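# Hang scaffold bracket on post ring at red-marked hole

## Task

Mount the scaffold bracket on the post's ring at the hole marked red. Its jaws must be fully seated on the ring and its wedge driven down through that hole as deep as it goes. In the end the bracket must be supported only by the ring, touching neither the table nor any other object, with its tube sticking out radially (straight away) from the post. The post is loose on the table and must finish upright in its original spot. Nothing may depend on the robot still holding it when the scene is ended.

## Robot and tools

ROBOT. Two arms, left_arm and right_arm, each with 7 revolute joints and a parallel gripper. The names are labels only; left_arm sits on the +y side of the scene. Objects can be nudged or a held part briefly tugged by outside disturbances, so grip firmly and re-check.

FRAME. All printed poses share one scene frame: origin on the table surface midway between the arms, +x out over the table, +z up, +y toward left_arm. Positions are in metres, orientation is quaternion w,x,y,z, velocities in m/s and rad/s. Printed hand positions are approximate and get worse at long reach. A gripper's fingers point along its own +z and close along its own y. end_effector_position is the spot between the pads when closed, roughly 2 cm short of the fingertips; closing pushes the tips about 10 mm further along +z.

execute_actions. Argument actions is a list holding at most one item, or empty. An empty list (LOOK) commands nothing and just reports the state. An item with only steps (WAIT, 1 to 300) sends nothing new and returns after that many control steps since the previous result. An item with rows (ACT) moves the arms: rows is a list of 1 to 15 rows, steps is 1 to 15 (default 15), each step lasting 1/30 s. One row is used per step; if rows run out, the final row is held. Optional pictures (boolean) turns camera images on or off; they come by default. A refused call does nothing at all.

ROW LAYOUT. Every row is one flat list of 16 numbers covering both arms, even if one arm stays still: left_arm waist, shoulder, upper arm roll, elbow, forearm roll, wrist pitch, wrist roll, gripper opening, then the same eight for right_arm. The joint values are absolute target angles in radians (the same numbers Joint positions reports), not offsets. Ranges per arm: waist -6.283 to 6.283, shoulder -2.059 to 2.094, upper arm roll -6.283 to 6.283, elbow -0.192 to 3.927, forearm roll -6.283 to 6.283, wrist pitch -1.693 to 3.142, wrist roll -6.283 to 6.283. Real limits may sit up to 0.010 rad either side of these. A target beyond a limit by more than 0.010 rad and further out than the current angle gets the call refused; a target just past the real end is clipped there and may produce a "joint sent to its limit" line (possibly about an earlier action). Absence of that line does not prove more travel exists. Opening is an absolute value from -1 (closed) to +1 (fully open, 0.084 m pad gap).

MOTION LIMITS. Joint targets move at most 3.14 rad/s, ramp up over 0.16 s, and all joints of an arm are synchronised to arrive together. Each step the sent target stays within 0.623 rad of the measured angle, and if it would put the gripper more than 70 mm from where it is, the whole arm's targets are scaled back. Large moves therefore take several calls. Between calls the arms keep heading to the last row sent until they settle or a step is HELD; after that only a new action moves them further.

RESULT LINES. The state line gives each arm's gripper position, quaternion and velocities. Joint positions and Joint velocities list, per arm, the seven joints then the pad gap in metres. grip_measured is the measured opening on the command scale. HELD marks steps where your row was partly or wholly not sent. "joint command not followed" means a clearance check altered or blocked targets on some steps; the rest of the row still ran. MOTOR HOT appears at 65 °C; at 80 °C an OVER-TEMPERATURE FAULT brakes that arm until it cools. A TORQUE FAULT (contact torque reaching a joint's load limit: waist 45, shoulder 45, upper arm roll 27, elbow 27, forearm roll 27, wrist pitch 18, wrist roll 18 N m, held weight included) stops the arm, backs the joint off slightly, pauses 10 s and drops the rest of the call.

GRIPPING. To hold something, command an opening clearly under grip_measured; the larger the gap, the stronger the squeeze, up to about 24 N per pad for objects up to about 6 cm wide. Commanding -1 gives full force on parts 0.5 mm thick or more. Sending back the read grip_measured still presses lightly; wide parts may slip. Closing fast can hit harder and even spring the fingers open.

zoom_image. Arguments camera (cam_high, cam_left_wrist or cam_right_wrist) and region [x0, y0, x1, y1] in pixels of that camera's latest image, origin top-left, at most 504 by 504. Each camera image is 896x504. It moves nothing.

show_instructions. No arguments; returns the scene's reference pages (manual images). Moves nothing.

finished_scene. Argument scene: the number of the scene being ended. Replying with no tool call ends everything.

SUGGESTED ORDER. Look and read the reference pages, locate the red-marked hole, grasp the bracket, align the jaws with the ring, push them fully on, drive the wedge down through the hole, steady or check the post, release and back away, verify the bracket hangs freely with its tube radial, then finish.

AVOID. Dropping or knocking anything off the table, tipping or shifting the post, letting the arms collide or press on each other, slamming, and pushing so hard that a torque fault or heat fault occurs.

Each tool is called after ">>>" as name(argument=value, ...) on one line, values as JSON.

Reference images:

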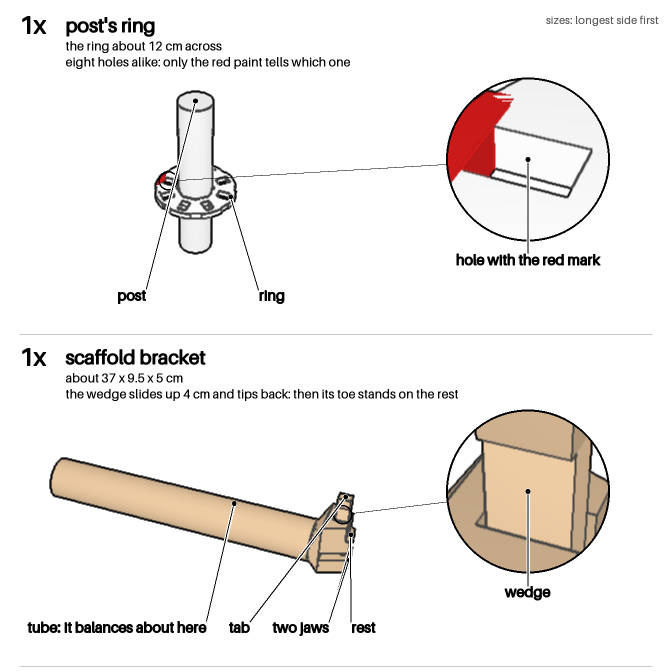

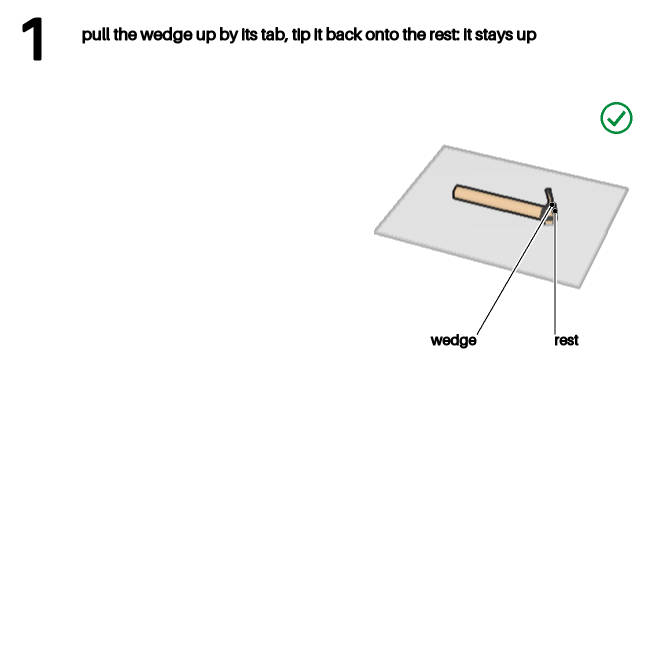

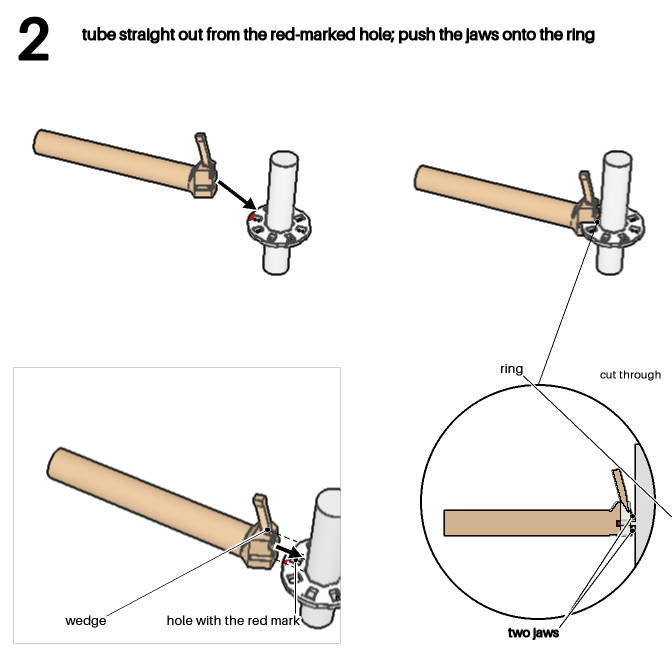

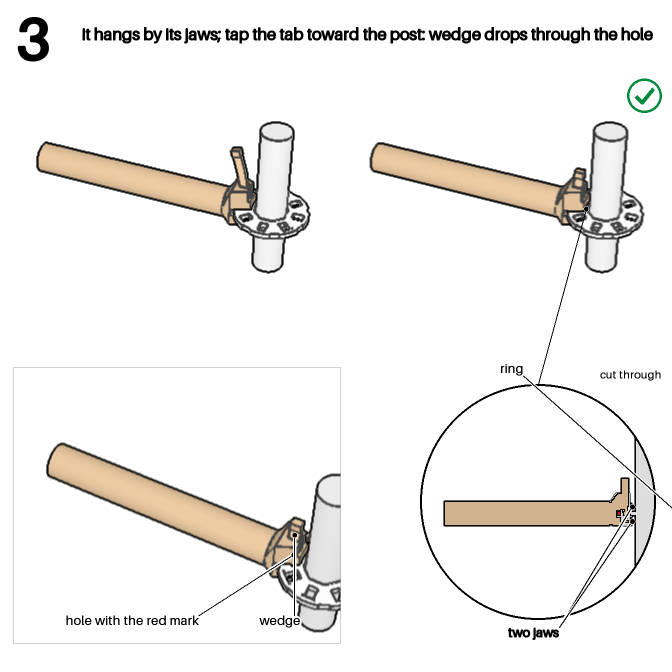

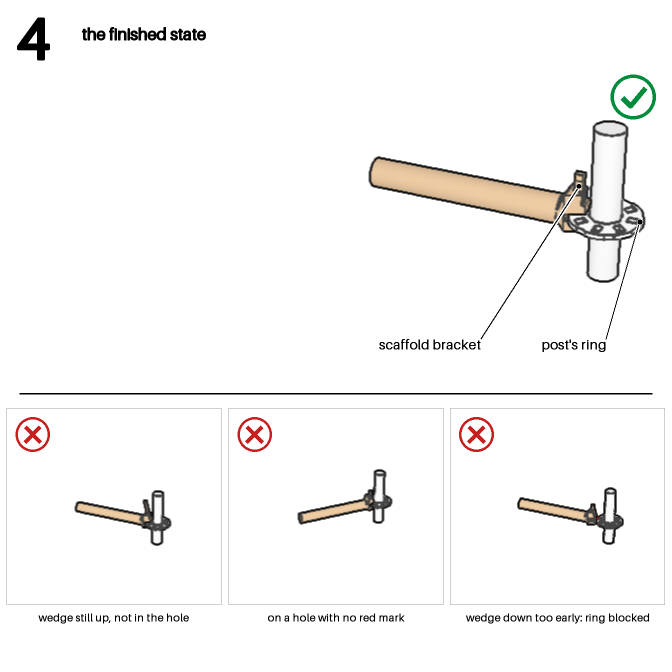

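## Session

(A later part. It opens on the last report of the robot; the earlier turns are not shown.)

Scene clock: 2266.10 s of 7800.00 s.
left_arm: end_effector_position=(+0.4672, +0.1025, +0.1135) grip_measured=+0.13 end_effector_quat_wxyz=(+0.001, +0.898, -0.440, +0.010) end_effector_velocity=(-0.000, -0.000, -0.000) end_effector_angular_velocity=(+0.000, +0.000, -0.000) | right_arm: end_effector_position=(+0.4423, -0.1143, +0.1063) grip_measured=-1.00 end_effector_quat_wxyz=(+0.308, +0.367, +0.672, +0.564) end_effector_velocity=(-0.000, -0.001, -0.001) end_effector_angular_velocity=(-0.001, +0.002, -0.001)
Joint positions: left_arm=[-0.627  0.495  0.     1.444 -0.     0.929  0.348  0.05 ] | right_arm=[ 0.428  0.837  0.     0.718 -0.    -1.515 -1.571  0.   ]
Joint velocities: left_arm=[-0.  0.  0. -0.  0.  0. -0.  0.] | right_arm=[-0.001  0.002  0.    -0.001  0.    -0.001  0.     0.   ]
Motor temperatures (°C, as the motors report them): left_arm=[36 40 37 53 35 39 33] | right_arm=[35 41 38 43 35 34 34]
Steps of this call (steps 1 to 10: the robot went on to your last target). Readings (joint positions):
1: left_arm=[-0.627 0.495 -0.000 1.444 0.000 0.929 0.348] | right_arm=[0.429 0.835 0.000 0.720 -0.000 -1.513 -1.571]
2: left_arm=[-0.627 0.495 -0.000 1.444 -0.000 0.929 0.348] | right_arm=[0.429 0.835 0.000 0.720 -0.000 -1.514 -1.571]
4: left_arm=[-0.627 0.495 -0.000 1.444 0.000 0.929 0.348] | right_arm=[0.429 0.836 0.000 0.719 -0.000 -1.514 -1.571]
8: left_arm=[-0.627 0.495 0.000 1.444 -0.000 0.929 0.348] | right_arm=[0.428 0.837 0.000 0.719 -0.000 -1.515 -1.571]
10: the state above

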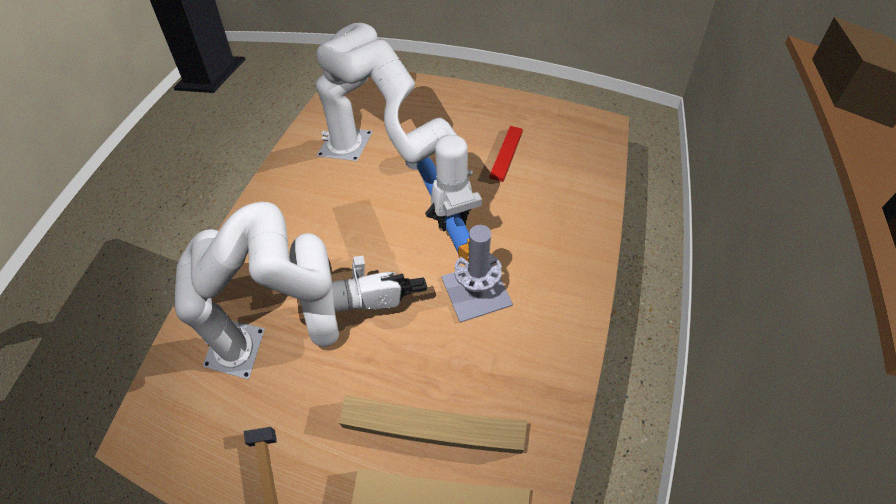

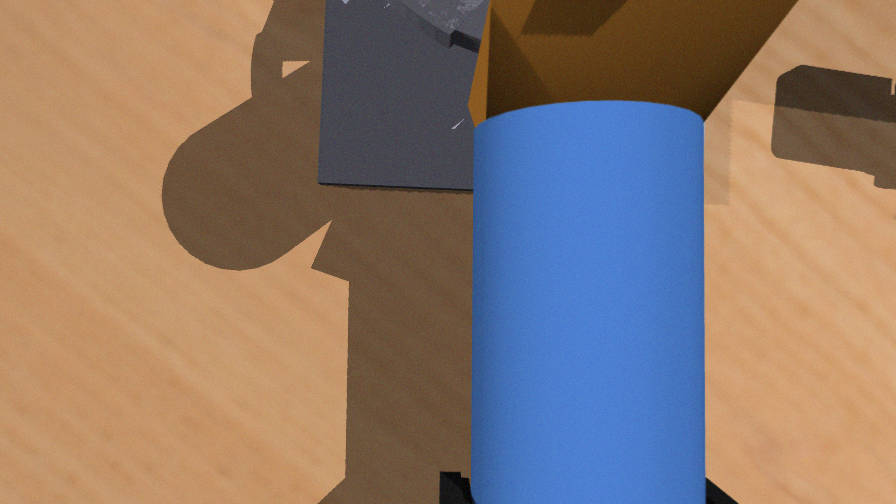

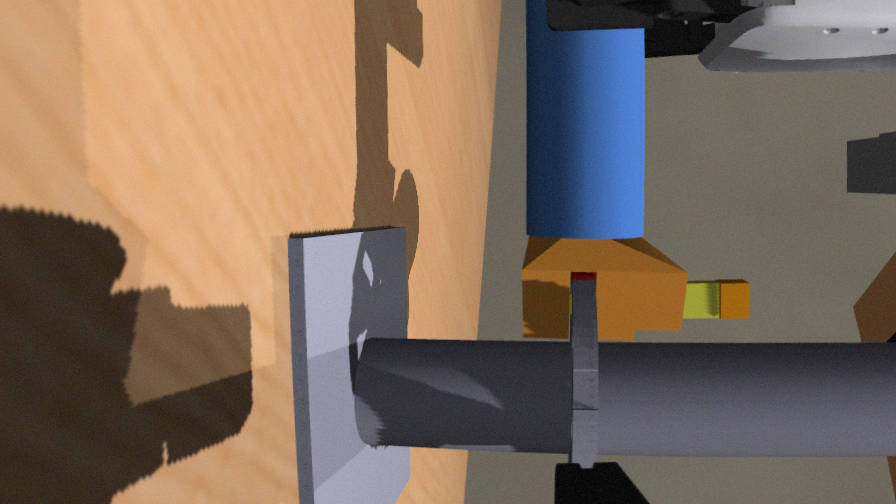

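>>> execute_actions(actions=[{"rows": [
[-0.6268,0.4949,0,1.4440,0,0.9292,0.3478,-0.6,0.428,0.8372,0,0.7183,0,-1.5152,-1.5708,-1],
[-0.6268,0.4949,0,1.4440,0,0.9292,0.3478,-0.3,0.428,0.8372,0,0.7183,0,-1.5152,-1.5708,-1],
[-0.6268,0.4949,0,1.4440,0,0.9292,0.3478,-0.1,0.428,0.8372,0,0.7183,0,-1.5152,-1.5708,-1],
[-0.6268,0.4949,0,1.4440,0,0.9292,0.3478,0.0,0.428,0.8372,0,0.7183,0,-1.5152,-1.5708,-1],
[-0.6268,0.4949,0,1.4440,0,0.9292,0.3478,0.06,0.428,0.8372,0,0.7183,0,-1.5152,-1.5708,-1],
[-0.6268,0.4949,0,1.4440,0,0.9292,0.3478,0.10,0.428,0.8372,0,0.7183,0,-1.5152,-1.5708,-1],
[-0.6268,0.4949,0,1.4440,0,0.9292,0.3478,0.13,0.428,0.8372,0,0.7183,0,-1.5152,-1.5708,-1],
[-0.6268,0.4949,0,1.4440,0,0.9292,0.3478,0.16,0.428,0.8372,0,0.7183,0,-1.5152,-1.5708,-1],
[-0.6268,0.4949,0,1.4440,0,0.9292,0.3478,0.19,0.428,0.8372,0,0.7183,0,-1.5152,-1.5708,-1],
[-0.6268,0.4949,0,1.4440,0,0.9292,0.3478,0.22,0.428,0.8372,0,0.7183,0,-1.5152,-1.5708,-1],
[-0.6268,0.4949,0,1.4440,0,0.9292,0.3478,0.26,0.428,0.8372,0,0.7183,0,-1.5152,-1.5708,-1],
[-0.6268,0.4949,0,1.4440,0,0.9292,0.3478,0.32,0.428,0.8372,0,0.7183,0,-1.5152,-1.5708,-1],
[-0.6268,0.4949,0,1.4440,0,0.9292,0.3478,0.40,0.428,0.8372,0,0.7183,0,-1.5152,-1.5708,-1],
[-0.6268,0.4949,0,1.4440,0,0.9292,0.3478,0.50,0.428,0.8372,0,0.7183,0,-1.5152,-1.5708,-1],
[-0.6268,0.4949,0,1.4440,0,0.9292,0.3478,0.60,0.428,0.8372,0,0.7183,0,-1.5152,-1.5708,-1]
], "steps": 15}], pictures=false)

>>> execute_actions(actions=[{"steps": 10}])

Scene clock: 2313.43 s of 7800.00 s.
left_arm: end_effector_position=(+0.4689, +0.1014, +0.1168) grip_measured=+0.54 end_effector_quat_wxyz=(+0.001, +0.898, -0.440, +0.014) end_effector_velocity=(-0.020, +0.013, -0.037) end_effector_angular_velocity=(+0.045, +0.072, +0.002) | right_arm: end_effector_position=(+0.4423, -0.1144, +0.1061) grip_measured=-1.00 end_effector_quat_wxyz=(+0.308, +0.368, +0.672, +0.564) end_effector_velocity=(-0.000, -0.000, -0.001) end_effector_angular_velocity=(-0.000, +0.001, -0.000)
Joint positions: left_arm=[-0.627  0.492 -0.     1.447 -0.     0.928  0.348  0.066] | right_arm=[ 0.428  0.837  0.     0.718 -0.    -1.515 -1.571  0.   ]
Joint velocities: left_arm=[ 0.001  0.031  0.    -0.043 -0.001  0.011 -0.001  0.121] | right_arm=[-0.     0.001 -0.     0.    -0.     0.     0.     0.   ]
Motor temperatures (°C, as the motors report them): left_arm=[36 40 37 53 35 39 33] | right_arm=[35 40 38 42 35 34 34]
Steps of this call (steps 1 to 15: the robot went on to your last target; steps 16 to 90: nothing new was sent; then 43.83 s passed at rest; steps 91 to 105: all 15 steps of this action). Readings (joint positions):
91: left_arm=[-0.627 0.495 -0.000 1.444 -0.000 0.929 0.348] | right_arm=[0.428 0.837 0.000 0.718 -0.000 -1.515 -1.571]
92: left_arm=[-0.627 0.495 0.000 1.444 0.000 0.929 0.348] | right_arm=[0.428 0.837 0.000 0.718 0.000 -1.515 -1.571]
94: left_arm=[-0.627 0.495 0.000 1.444 -0.000 0.929 0.348] | right_arm=[0.428 0.837 -0.000 0.718 0.000 -1.515 -1.571]
98: left_arm=[-0.627 0.495 0.000 1.444 -0.000 0.929 0.348] | right_arm=[0.428 0.837 -0.000 0.718 -0.000 -1.515 -1.571]
105: the state above

Scene clock: 2313.77 s of 7800.00 s.
left_arm: end_effector_position=(+0.4674, +0.1024, +0.1138) grip_measured=+0.59 end_effector_quat_wxyz=(+0.001, +0.898, -0.440, +0.010) end_effector_velocity=(-0.001, +0.001, -0.002) end_effector_angular_velocity=(+0.003, +0.004, +0.000) | right_arm: end_effector_position=(+0.4423, -0.1144, +0.1061) grip_measured=-1.00 end_effector_quat_wxyz=(+0.308, +0.368, +0.672, +0.564) end_effector_velocity=(-0.000, +0.000, +0.000) end_effector_angular_velocity=(+0.000, -0.000, +0.000)
Joint positions: left_arm=[-0.627  0.495 -0.     1.444 -0.     0.929  0.348  0.069] | right_arm=[ 0.428  0.837 -0.     0.718  0.    -1.515 -1.571  0.   ]
Joint velocities: left_arm=[ 0.     0.002  0.001 -0.002 -0.     0.001  0.001 -0.   ] | right_arm=[ 0.001 -0.001 -0.    -0.001  0.001 -0.     0.     0.   ]
Motor temperatures (°C, as the motors report them): left_arm=[36 40 37 53 35 39 33] | right_arm=[35 40 38 42 35 34 34]
Steps of this call (steps 1 to 10: the robot went on to your last target). Readings (joint positions):
1: left_arm=[-0.627 0.493 0.000 1.446 -0.000 0.928 0.348] | right_arm=[0.428 0.837 0.000 0.718 0.000 -1.515 -1.571]
2: left_arm=[-0.627 0.493 0.000 1.445 -0.000 0.929 0.348] | right_arm=[0.428 0.837 0.000 0.718 0.000 -1.515 -1.571]
4: left_arm=[-0.627 0.494 0.000 1.445 -0.000 0.929 0.348] | right_arm=[0.428 0.837 0.000 0.718 0.000 -1.515 -1.571]
8: left_arm=[-0.627 0.494 -0.000 1.444 -0.000 0.929 0.348] | right_arm=[0.428 0.837 0.000 0.718 0.000 -1.515 -1.571]
10: the state above

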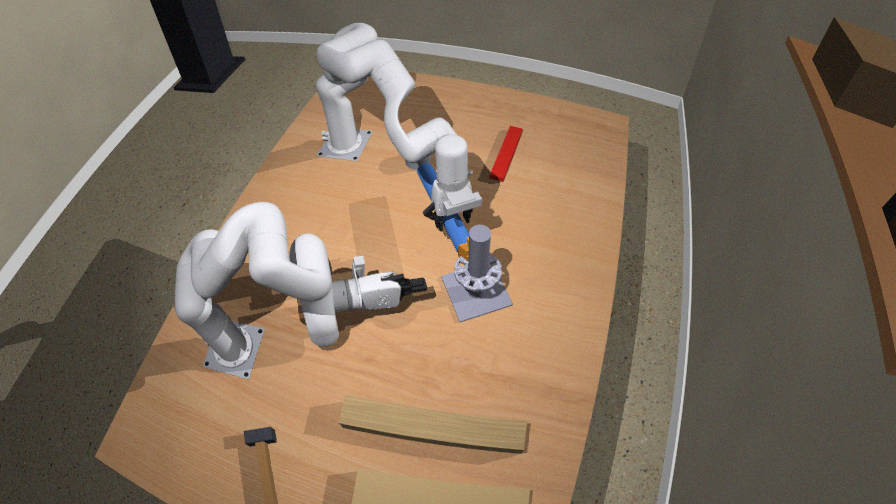

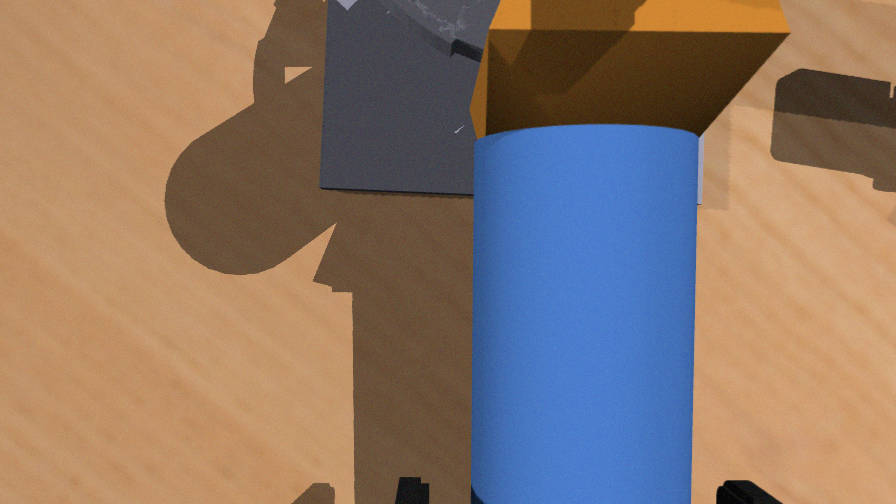

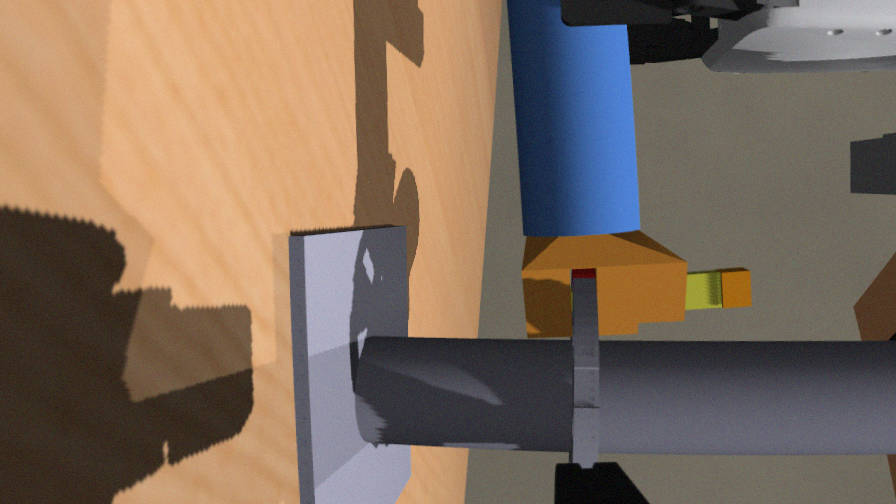

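>>> execute_actions(actions=[{"rows": [
[-0.6268,0.4934,0,1.4444,0,0.9305,0.3478,0.6,0.428,0.8372,0,0.7183,0,-1.5152,-1.5708,-1],
[-0.6268,0.4890,0,1.4456,0,0.9341,0.3478,0.6,0.428,0.8372,0,0.7183,0,-1.5152,-1.5708,-1],
[-0.6268,0.4819,0,1.4475,0,0.9400,0.3478,0.6,0.428,0.8372,0,0.7183,0,-1.5152,-1.5708,-1],
[-0.6268,0.4723,0,1.4501,0,0.9480,0.3478,0.6,0.428,0.8372,0,0.7183,0,-1.5152,-1.5708,-1],
[-0.6268,0.4606,0,1.4532,0,0.9577,0.3478,0.6,0.428,0.8372,0,0.7183,0,-1.5152,-1.5708,-1],
[-0.6268,0.4476,0,1.4567,0,0.9685,0.3478,0.6,0.428,0.8372,0,0.7183,0,-1.5152,-1.5708,-1],
[-0.6268,0.4335,0,1.4605,0,0.9802,0.3478,0.6,0.428,0.8372,0,0.7183,0,-1.5152,-1.5708,-1],
[-0.6268,0.4192,0,1.4644,0,0.9921,0.3478,0.6,0.428,0.8372,0,0.7183,0,-1.5152,-1.5708,-1],
[-0.6268,0.4051,0,1.4682,0,1.0038,0.3478,0.6,0.428,0.8372,0,0.7183,0,-1.5152,-1.5708,-1],
[-0.6268,0.3921,0,1.4717,0,1.0146,0.3478,0.6,0.428,0.8372,0,0.7183,0,-1.5152,-1.5708,-1],
[-0.6274,0.3843,0,1.4811,0,1.0259,0.3472,0.6,0.428,0.8372,0,0.7183,0,-1.5152,-1.5708,-1],
[-0.6291,0.3862,0,1.5020,0,1.0385,0.3455,0.6,0.428,0.8372,0,0.7183,0,-1.5152,-1.5708,-1],
[-0.6319,0.3977,0,1.5336,0,1.0518,0.3427,0.5,0.428,0.8372,0,0.7183,0,-1.5152,-1.5708,-1],
[-0.6357,0.4184,0,1.5747,0,1.0654,0.3389,0.3,0.428,0.8372,0,0.7183,0,-1.5152,-1.5708,-1],
[-0.6403,0.4473,0,1.6237,0,1.0789,0.3343,0.1,0.428,0.8372,0,0.7183,0,-1.5152,-1.5708,-1]
], "steps": 15}], pictures=false)

>>> execute_actions(actions=[{"rows": [
[-0.6455,0.4813,0,1.6780,0,1.0925,0.3291,-0.1,0.428,0.8372,0,0.7183,0,-1.5152,-1.5708,-1],
[-0.6510,0.5182,0,1.7368,0,1.1072,0.3236,-0.3,0.428,0.8372,0,0.7183,0,-1.5152,-1.5708,-1],
[-0.6567,0.5555,0,1.7962,0,1.1221,0.3179,-0.5,0.428,0.8372,0,0.7183,0,-1.5152,-1.5708,-1],
[-0.6622,0.5924,0,1.8550,0,1.1368,0.3124,-0.7,0.428,0.8372,0,0.7183,0,-1.5152,-1.5708,-1],
[-0.6674,0.6264,0,1.9093,0,1.1504,0.3072,-0.85,0.428,0.8372,0,0.7183,0,-1.5152,-1.5708,-1],
[-0.6720,0.6568,0,1.9579,0,1.1626,0.3026,-1,0.428,0.8372,0,0.7183,0,-1.5152,-1.5708,-1],
[-0.6758,0.6819,0,1.9978,0,1.1726,0.2988,-1,0.428,0.8372,0,0.7183,0,-1.5152,-1.5708,-1],
[-0.6786,0.7005,0,2.0275,0,1.1800,0.2960,-1,0.428,0.8372,0,0.7183,0,-1.5152,-1.5708,-1],
[-0.6803,0.7120,0,2.0458,0,1.1846,0.2943,-1,0.428,0.8372,0,0.7183,0,-1.5152,-1.5708,-1],
[-0.6809,0.7159,0,2.0521,0,1.1862,0.2937,-1,0.428,0.8372,0,0.7183,0,-1.5152,-1.5708,-1]
], "steps": 15}], pictures=false)

>>> execute_actions(actions=[{"steps": 12}])

Scene clock: 2375.67 s of 7800.00 s.
left_arm: end_effector_position=(+0.4744, +0.0963, +0.1909) grip_measured=+0.27 end_effector_quat_wxyz=(+0.004, +0.898, -0.439, +0.040) end_effector_velocity=(+0.090, -0.092, +0.176) end_effector_angular_velocity=(-0.106, -0.162, +0.006) | right_arm: end_effector_position=(+0.4423, -0.1144, +0.1061) grip_measured=-1.00 end_effector_quat_wxyz=(+0.308, +0.368, +0.672, +0.564) end_effector_velocity=(-0.000, +0.000, +0.000) end_effector_angular_velocity=(+0.000, -0.000, +0.001)
Joint positions: left_arm=[-0.63   0.397  0.     1.511  0.     1.033  0.345  0.055] | right_arm=[ 0.428  0.837  0.     0.718  0.    -1.515 -1.571  0.   ]
Joint velocities: left_arm=[-0.053  0.141  0.004  0.668  0.     0.333 -0.056 -0.191] | right_arm=[ 0.001  0.    -0.     0.    -0.     0.     0.     0.   ]
Motor temperatures (°C, as the motors report them): left_arm=[36 39 37 50 35 38 33] | right_arm=[35 40 38 41 35 33 34]
Steps of this call (steps 1 to 15: the robot went on to your last target; steps 16 to 90: nothing new was sent; then 58.40 s passed at rest; steps 91 to 105: all 15 steps of this action). Readings (joint positions):
91: left_arm=[-0.627 0.495 0.000 1.444 0.000 0.929 0.348] | right_arm=[0.428 0.837 -0.000 0.718 0.000 -1.515 -1.571]
92: left_arm=[-0.627 0.495 0.000 1.444 -0.000 0.930 0.348] | right_arm=[0.428 0.837 0.000 0.718 0.000 -1.515 -1.571]
94: left_arm=[-0.627 0.491 0.000 1.444 -0.000 0.934 0.348] | right_arm=[0.428 0.837 -0.000 0.718 0.000 -1.515 -1.571]
98: left_arm=[-0.627 0.460 0.000 1.453 -0.000 0.959 0.348] | right_arm=[0.428 0.837 0.000 0.718 0.000 -1.515 -1.571]
105: the state above

Scene clock: 2376.17 s of 7800.00 s.
left_arm: end_effector_position=(+0.5336, +0.0166, +0.2105) grip_measured=-1.00 end_effector_quat_wxyz=(+0.012, +0.895, -0.439, +0.072) end_effector_velocity=(+0.026, -0.014, +0.016) end_effector_angular_velocity=(-0.019, -0.038, +0.023) | right_arm: end_effector_position=(+0.4423, -0.1144, +0.1061) grip_measured=-1.00 end_effector_quat_wxyz=(+0.308, +0.368, +0.672, +0.564) end_effector_velocity=(+0.000, -0.001, -0.000) end_effector_angular_velocity=(-0.001, -0.000, -0.001)
Joint positions: left_arm=[-0.68   0.707 -0.001  2.034 -0.     1.182  0.295  0.   ] | right_arm=[ 0.428  0.837 -0.     0.718  0.    -1.515 -1.571  0.   ]
Joint velocities: left_arm=[-0.005  0.097  0.013  0.192  0.001  0.053 -0.019  0.   ] | right_arm=[-0.001  0.    -0.     0.    -0.     0.    -0.001  0.   ]
Motor temperatures (°C, as the motors report them): left_arm=[36 39 37 50 35 38 33] | right_arm=[35 40 38 41 35 33 34]
Steps of this call (steps 1 to 15: all 15 steps of this action). Readings (joint positions):
1: left_arm=[-0.632 0.405 0.001 1.536 0.000 1.045 0.342] | right_arm=[0.428 0.837 0.000 0.718 -0.000 -1.515 -1.571]
2: left_arm=[-0.635 0.419 0.001 1.567 0.000 1.056 0.339] | right_arm=[0.428 0.837 -0.000 0.718 0.000 -1.515 -1.571]
4: left_arm=[-0.642 0.464 0.000 1.646 0.000 1.080 0.332] | right_arm=[0.428 0.837 -0.000 0.718 0.000 -1.515 -1.571]
8: left_arm=[-0.661 0.586 -0.000 1.841 -0.000 1.132 0.314] | right_arm=[0.428 0.837 -0.000 0.718 -0.000 -1.515 -1.571]
15: the state above

Scene clock: 2376.57 s of 7800.00 s.
left_arm: end_effector_position=(+0.5358, +0.0148, +0.2121) grip_measured=-1.00 end_effector_quat_wxyz=(+0.012, +0.896, -0.438, +0.074) end_effector_velocity=(+0.001, +0.000, +0.000) end_effector_angular_velocity=(-0.001, -0.002, +0.002) | right_arm: end_effector_position=(+0.4423, -0.1144, +0.1061) grip_measured=-1.00 end_effector_quat_wxyz=(+0.308, +0.368, +0.672, +0.564) end_effector_velocity=(+0.000, +0.000, +0.000) end_effector_angular_velocity=(+0.000, -0.000, -0.000)
Joint positions: left_arm=[-0.681  0.715  0.     2.052  0.     1.186  0.294  0.   ] | right_arm=[ 0.428  0.837  0.     0.718 -0.    -1.515 -1.571  0.   ]
Joint velocities: left_arm=[ 0.001  0.003  0.001  0.005  0.     0.    -0.     0.   ] | right_arm=[-0.    -0.001  0.    -0.     0.     0.    -0.     0.   ]
Motor temperatures (°C, as the motors report them): left_arm=[36 39 37 50 35 38 33] | right_arm=[35 40 38 41 35 33 34]
Steps of this call (steps 1 to 12: the robot went on to your last target). Readings (joint positions):
1: left_arm=[-0.680 0.709 -0.000 2.040 -0.000 1.183 0.295] | right_arm=[0.428 0.837 -0.000 0.718 -0.000 -1.515 -1.571]
2: left_arm=[-0.680 0.711 0.000 2.043 0.000 1.184 0.294] | right_arm=[0.428 0.837 0.000 0.718 0.000 -1.515 -1.571]
4: left_arm=[-0.680 0.713 0.001 2.048 0.000 1.185 0.294] | right_arm=[0.428 0.837 0.000 0.718 0.000 -1.515 -1.571]
8: left_arm=[-0.681 0.715 0.000 2.051 0.000 1.186 0.294] | right_arm=[0.428 0.837 0.000 0.718 0.000 -1.515 -1.571]
12: the state above

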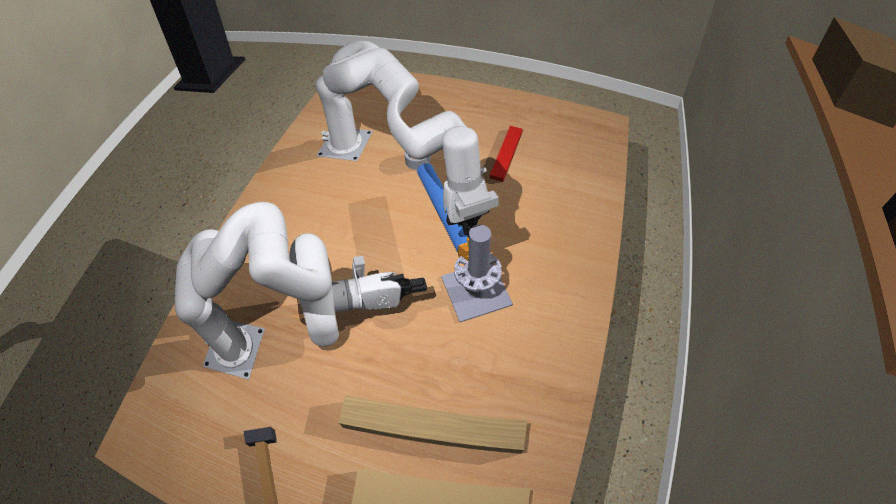

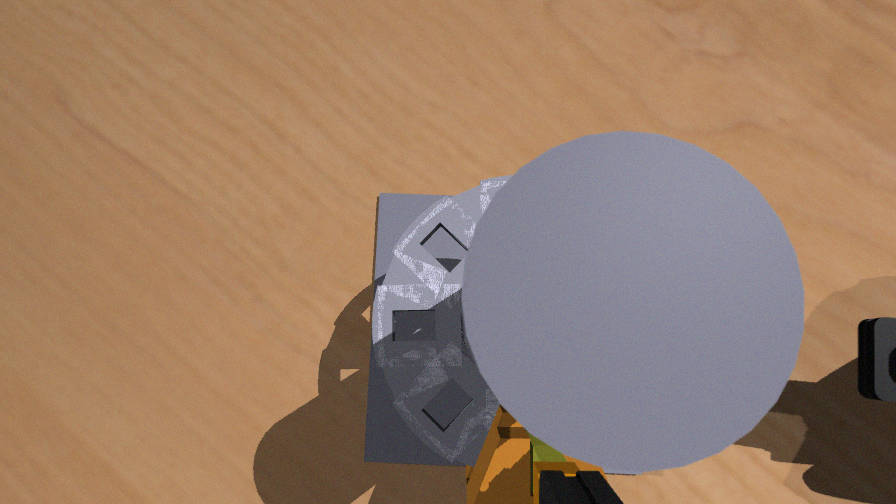

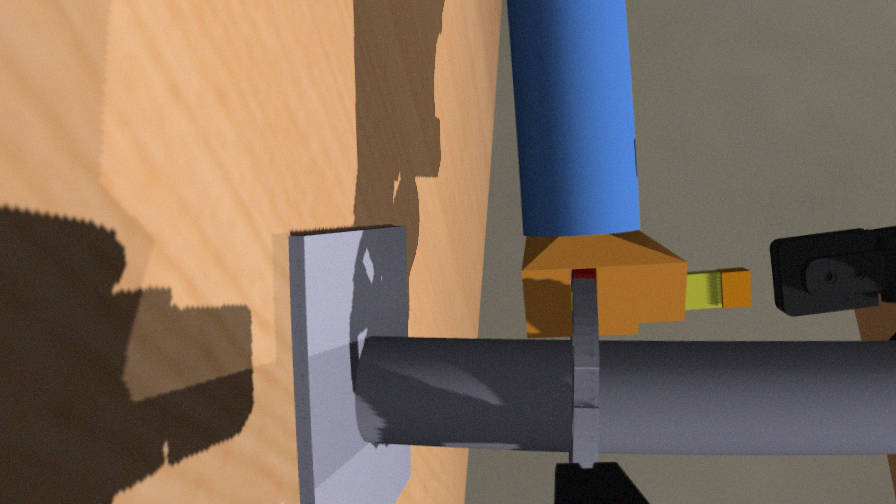

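>>> execute_actions(actions=[{"rows": [
[-0.6809,0.7161,0,2.0496,0,1.1835,0.2937,-1,0.428,0.8372,0,0.7183,0,-1.5152,-1.5708,-1],
[-0.6809,0.7164,0,2.0458,0,1.1794,0.2937,-1,0.428,0.8372,0,0.7183,0,-1.5152,-1.5708,-1],
[-0.6809,0.7167,0,2.0420,0,1.1753,0.2937,-1,0.428,0.8372,0,0.7183,0,-1.5152,-1.5708,-1],
[-0.6809,0.7170,0,2.0383,0,1.1713,0.2937,-1,0.428,0.8372,0,0.7183,0,-1.5152,-1.5708,-1],
[-0.6809,0.7173,0,2.0345,0,1.1672,0.2937,-1,0.428,0.8372,0,0.7183,0,-1.5152,-1.5708,-1],
[-0.6809,0.7175,0,2.0320,0,1.1645,0.2937,-1,0.428,0.8372,0,0.7183,0,-1.5152,-1.5708,-1],
[-0.6809,0.7177,0,2.0295,0,1.1617,0.2937,-1,0.428,0.8372,0,0.7183,0,-1.5152,-1.5708,-1],
[-0.6809,0.7179,0,2.0276,0,1.1597,0.2937,-1,0.428,0.8372,0,0.7183,0,-1.5152,-1.5708,-1],
[-0.6809,0.7180,0,2.0257,0,1.1577,0.2937,-1,0.428,0.8372,0,0.7183,0,-1.5152,-1.5708,-1],
[-0.6809,0.7181,0,2.0241,0,1.1560,0.2937,-1,0.428,0.8372,0,0.7183,0,-1.5152,-1.5708,-1],
[-0.6809,0.7183,0,2.0225,0,1.1543,0.2937,-1,0.428,0.8372,0,0.7183,0,-1.5152,-1.5708,-1],
[-0.6809,0.7184,0,2.0210,0,1.1526,0.2937,-1,0.428,0.8372,0,0.7183,0,-1.5152,-1.5708,-1],
[-0.6809,0.7185,0,2.0194,0,1.1509,0.2937,-1,0.428,0.8372,0,0.7183,0,-1.5152,-1.5708,-1]
], "steps": 15}], pictures=false)

>>> execute_actions(actions=[{"steps": 8}])

>>> zoom_image(camera="cam_right_wrist", region=[500, 200, 820, 360])

Scene clock: 2397.73 s of 7800.00 s.
left_arm: end_effector_position=(+0.5359, +0.0146, +0.2000) grip_measured=-1.00 end_effector_quat_wxyz=(+0.012, +0.896, -0.439, +0.074) end_effector_velocity=(-0.000, +0.000, -0.013) end_effector_angular_velocity=(+0.002, +0.001, -0.001) | right_arm: end_effector_position=(+0.4423, -0.1144, +0.1061) grip_measured=-1.00 end_effector_quat_wxyz=(+0.308, +0.368, +0.672, +0.564) end_effector_velocity=(+0.000, -0.000, +0.000) end_effector_angular_velocity=(-0.000, -0.001, -0.000)
Joint positions: left_arm=[-0.681  0.718 -0.     2.022  0.     1.154  0.294  0.   ] | right_arm=[ 0.428  0.837  0.     0.718 -0.    -1.515 -1.571  0.   ]
Joint velocities: left_arm=[-0.001  0.003  0.    -0.03   0.001 -0.032 -0.     0.   ] | right_arm=[-0.001 -0.    -0.    -0.    -0.    -0.    -0.001  0.   ]
Motor temperatures (°C, as the motors report them): left_arm=[36 39 37 50 35 38 33] | right_arm=[35 40 38 41 35 33 34]
Steps of this call (steps 1 to 30: the robot went on to your last target; steps 31 to 90: nothing new was sent; then 17.67 s passed at rest; steps 91 to 105: all 15 steps of this action). Readings (joint positions):
91: left_arm=[-0.681 0.716 0.000 2.052 -0.000 1.186 0.294] | right_arm=[0.428 0.837 0.000 0.718 -0.000 -1.515 -1.571]
92: left_arm=[-0.681 0.716 0.000 2.051 0.000 1.185 0.294] | right_arm=[0.428 0.837 0.000 0.718 -0.000 -1.515 -1.571]
94: left_arm=[-0.681 0.716 -0.000 2.048 0.000 1.181 0.294] | right_arm=[0.428 0.837 -0.000 0.718 -0.000 -1.515 -1.571]
98: left_arm=[-0.681 0.717 -0.000 2.035 -0.000 1.168 0.294] | right_arm=[0.428 0.837 -0.000 0.718 0.000 -1.515 -1.571]
105: the state above

Scene clock: 2398.00 s of 7800.00 s.
left_arm: end_effector_position=(+0.5359, +0.0146, +0.1993) grip_measured=-1.00 end_effector_quat_wxyz=(+0.012, +0.896, -0.439, +0.074) end_effector_velocity=(-0.000, +0.000, -0.001) end_effector_angular_velocity=(-0.001, +0.001, -0.000) | right_arm: end_effector_position=(+0.4423, -0.1144, +0.1061) grip_measured=-1.00 end_effector_quat_wxyz=(+0.308, +0.368, +0.672, +0.564) end_effector_velocity=(-0.000, -0.000, -0.001) end_effector_angular_velocity=(-0.001, +0.000, -0.000)
Joint positions: left_arm=[-0.681  0.718 -0.     2.02   0.     1.151  0.294  0.   ] | right_arm=[ 0.428  0.837 -0.     0.718 -0.    -1.515 -1.571  0.   ]
Joint velocities: left_arm=[ 0.001  0.    -0.    -0.001 -0.001 -0.001  0.001  0.   ] | right_arm=[-0.     0.001 -0.     0.    -0.     0.    -0.001  0.   ]
Motor temperatures (°C, as the motors report them): left_arm=[36 39 37 50 35 38 33] | right_arm=[35 40 38 41 35 33 34]
Steps of this call (steps 1 to 8: the robot went on to your last target). Readings (joint positions):
1: left_arm=[-0.681 0.718 -0.000 2.021 -0.000 1.153 0.294] | right_arm=[0.428 0.837 -0.000 0.718 0.000 -1.515 -1.571]
2: left_arm=[-0.681 0.719 -0.000 2.020 -0.000 1.152 0.294] | right_arm=[0.428 0.837 0.000 0.718 -0.000 -1.515 -1.571]
4: left_arm=[-0.681 0.718 0.000 2.020 -0.000 1.151 0.294] | right_arm=[0.428 0.837 -0.000 0.718 0.000 -1.515 -1.571]
8: the state above

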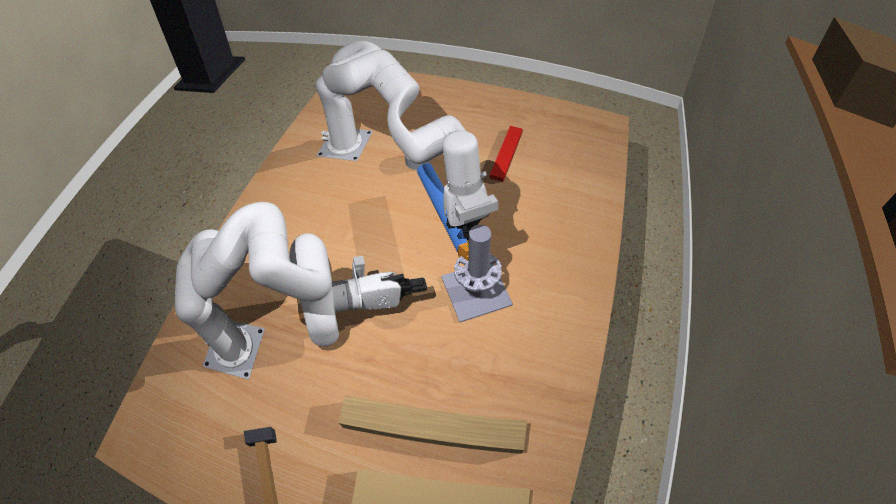

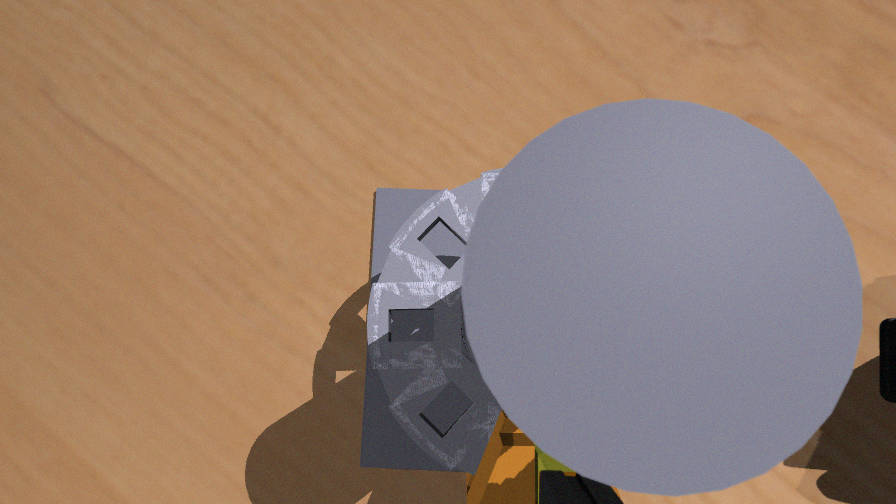

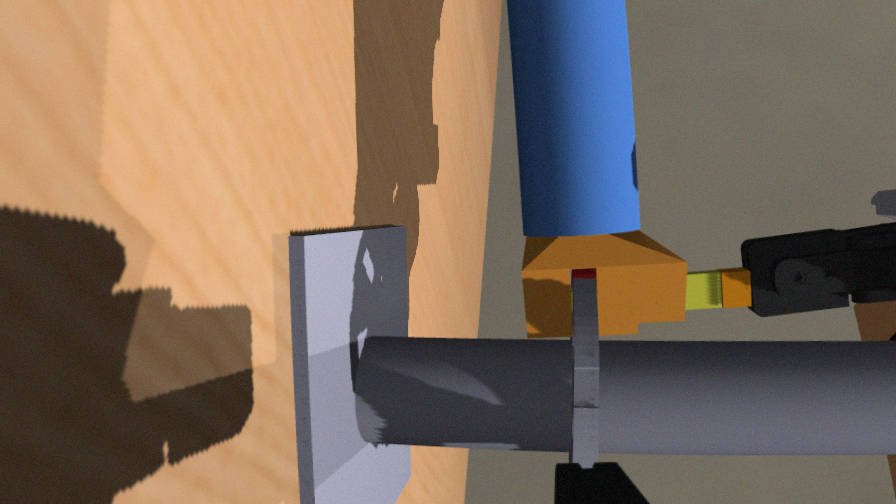

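Region (500, 200, 820, 360) of cam_right_wrist's 896x504 image, scaled by 1.575, with more detail than that image has.

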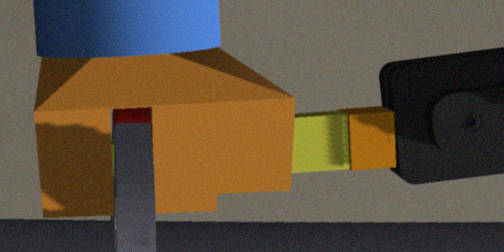

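>>> execute_actions(actions=[{"rows": [
[-0.6809,0.7186,0,2.0181,0,1.1495,0.2937,-1,0.428,0.8372,0,0.7183,0,-1.5152,-1.5708,-1],
[-0.6809,0.7187,0,2.0169,0,1.1482,0.2937,-1,0.428,0.8372,0,0.7183,0,-1.5152,-1.5708,-1],
[-0.6809,0.7188,0,2.0156,0,1.1468,0.2937,-1,0.428,0.8372,0,0.7183,0,-1.5152,-1.5708,-1],
[-0.6809,0.7189,0,2.0144,0,1.1455,0.2937,-1,0.428,0.8372,0,0.7183,0,-1.5152,-1.5708,-1],
[-0.6809,0.7190,0,2.0131,0,1.1441,0.2937,-1,0.428,0.8372,0,0.7183,0,-1.5152,-1.5708,-1],
[-0.6809,0.7191,0,2.0119,0,1.1427,0.2937,-1,0.428,0.8372,0,0.7183,0,-1.5152,-1.5708,-1]
], "steps": 15}])

>>> execute_actions(actions=[{"rows": [
[-0.6809,0.7188,0,2.0156,0,1.1468,0.2937,-1,0.428,0.8372,0,0.7183,0,-1.5152,-1.5708,-1],
[-0.6809,0.7185,0,2.0194,0,1.1509,0.2937,-1,0.428,0.8372,0,0.7183,0,-1.5152,-1.5708,-1],
[-0.6809,0.7182,0,2.0232,0,1.1550,0.2937,-1,0.428,0.8372,0,0.7183,0,-1.5152,-1.5708,-1]
], "steps": 12}], pictures=false)

Scene clock: 2411.77 s of 7800.00 s.
left_arm: end_effector_position=(+0.5363, +0.0141, +0.1982) grip_measured=-1.00 end_effector_quat_wxyz=(+0.012, +0.895, -0.439, +0.076) end_effector_velocity=(-0.001, +0.000, -0.002) end_effector_angular_velocity=(+0.001, +0.002, -0.001) | right_arm: end_effector_position=(+0.4423, -0.1144, +0.1061) grip_measured=-1.00 end_effector_quat_wxyz=(+0.308, +0.368, +0.672, +0.564) end_effector_velocity=(-0.000, +0.000, -0.000) end_effector_angular_velocity=(-0.001, -0.000, +0.001)
Joint positions: left_arm=[-0.681  0.717 -0.     2.014 -0.     1.143  0.294  0.   ] | right_arm=[ 0.428  0.837 -0.     0.718  0.    -1.515 -1.571  0.   ]
Joint velocities: left_arm=[-0.     0.001 -0.    -0.003 -0.    -0.001  0.001  0.   ] | right_arm=[ 0.     0.     0.    -0.    -0.     0.    -0.002  0.   ]
Motor temperatures (°C, as the motors report them): left_arm=[36 39 37 50 35 38 33] | right_arm=[35 40 38 41 35 33 34]
Steps of this call (steps 1 to 15: the robot went on to your last target; steps 16 to 90: nothing new was sent; then 10.27 s passed at rest; steps 91 to 105: all 15 steps of this action). Readings (joint positions):
91: left_arm=[-0.681 0.718 0.000 2.019 0.000 1.151 0.294] | right_arm=[0.428 0.837 0.000 0.718 0.000 -1.515 -1.571]
92: left_arm=[-0.681 0.718 -0.000 2.019 -0.000 1.150 0.294] | right_arm=[0.428 0.837 0.000 0.718 0.000 -1.515 -1.571]
94: left_arm=[-0.681 0.718 -0.000 2.018 -0.000 1.149 0.294] | right_arm=[0.428 0.837 0.000 0.718 0.000 -1.515 -1.571]
98: left_arm=[-0.681 0.717 -0.000 2.015 -0.000 1.144 0.294] | right_arm=[0.428 0.837 -0.000 0.718 0.000 -1.515 -1.571]
105: the state above

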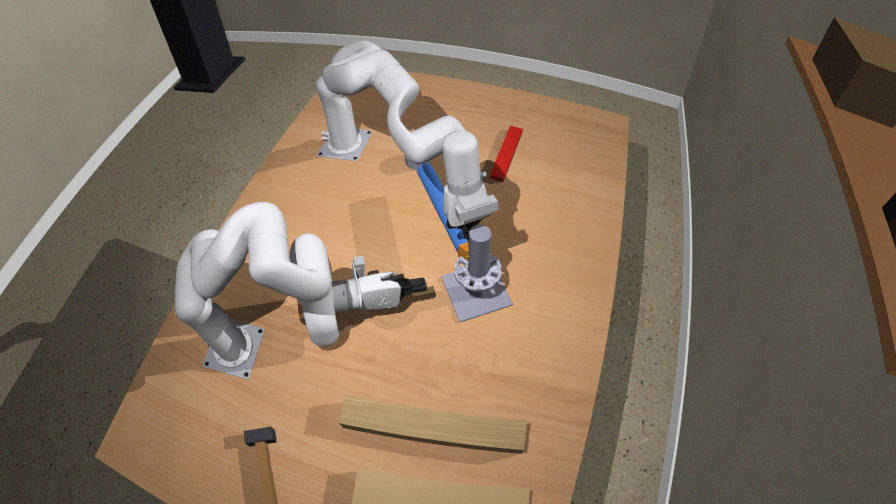

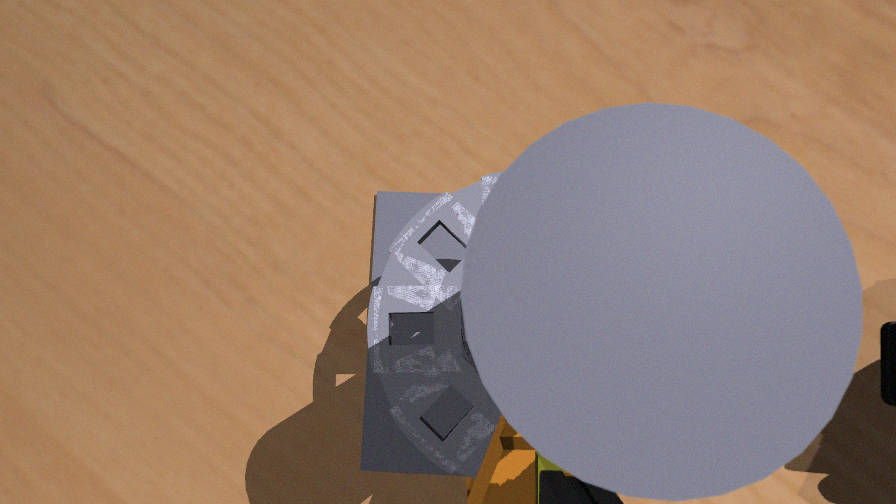

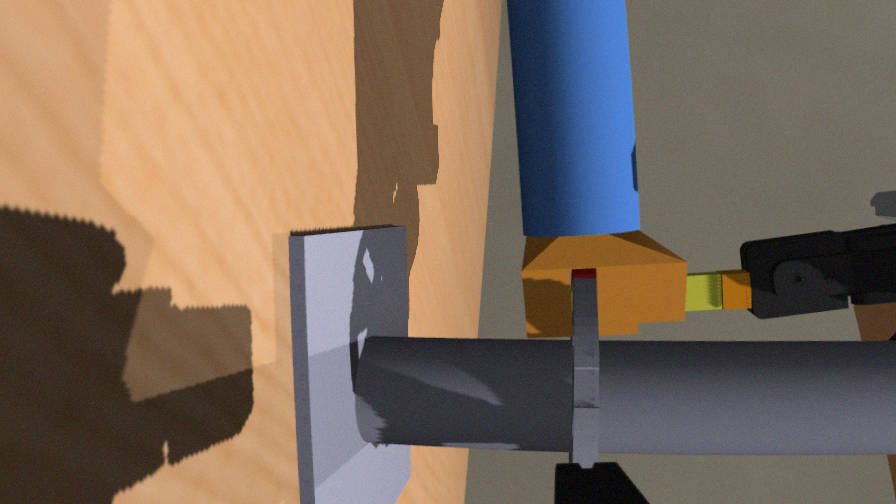

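Scene clock: 2412.17 s of 7800.00 s.
left_arm: end_effector_position=(+0.5356, +0.0150, +0.1988) grip_measured=-1.00 end_effector_quat_wxyz=(+0.012, +0.896, -0.439, +0.072) end_effector_velocity=(+0.000, +0.001, +0.001) end_effector_angular_velocity=(+0.002, +0.001, +0.001) | right_arm: end_effector_position=(+0.4423, -0.1144, +0.1061) grip_measured=-1.00 end_effector_quat_wxyz=(+0.308, +0.368, +0.672, +0.564) end_effector_velocity=(-0.000, +0.000, -0.000) end_effector_angular_velocity=(-0.000, +0.001, +0.001)
Joint positions: left_arm=[-0.681  0.72   0.     2.021  0.     1.155  0.294  0.   ] | right_arm=[ 0.428  0.837 -0.     0.718  0.    -1.515 -1.571  0.   ]
Joint velocities: left_arm=[ 0.    -0.001  0.001  0.003  0.     0.005  0.     0.   ] | right_arm=[ 0.    -0.    -0.001 -0.001 -0.001  0.     0.     0.   ]
Motor temperatures (°C, as the motors report them): left_arm=[36 39 37 50 35 38 33] | right_arm=[35 40 38 41 35 33 34]
Steps of this call (steps 1 to 12: all 12 steps of this action). Readings (joint positions):
1: left_arm=[-0.681 0.717 -0.000 2.014 -0.000 1.143 0.294] | right_arm=[0.428 0.837 -0.000 0.718 0.000 -1.515 -1.571]
2: left_arm=[-0.681 0.717 -0.000 2.014 -0.000 1.144 0.294] | right_arm=[0.428 0.837 0.000 0.718 0.000 -1.515 -1.571]
4: left_arm=[-0.681 0.718 0.000 2.017 0.000 1.149 0.294] | right_arm=[0.428 0.837 -0.000 0.718 0.000 -1.515 -1.571]
8: left_arm=[-0.681 0.720 0.000 2.021 0.000 1.154 0.294] | right_arm=[0.428 0.837 0.000 0.718 0.000 -1.515 -1.571]
12: the state above


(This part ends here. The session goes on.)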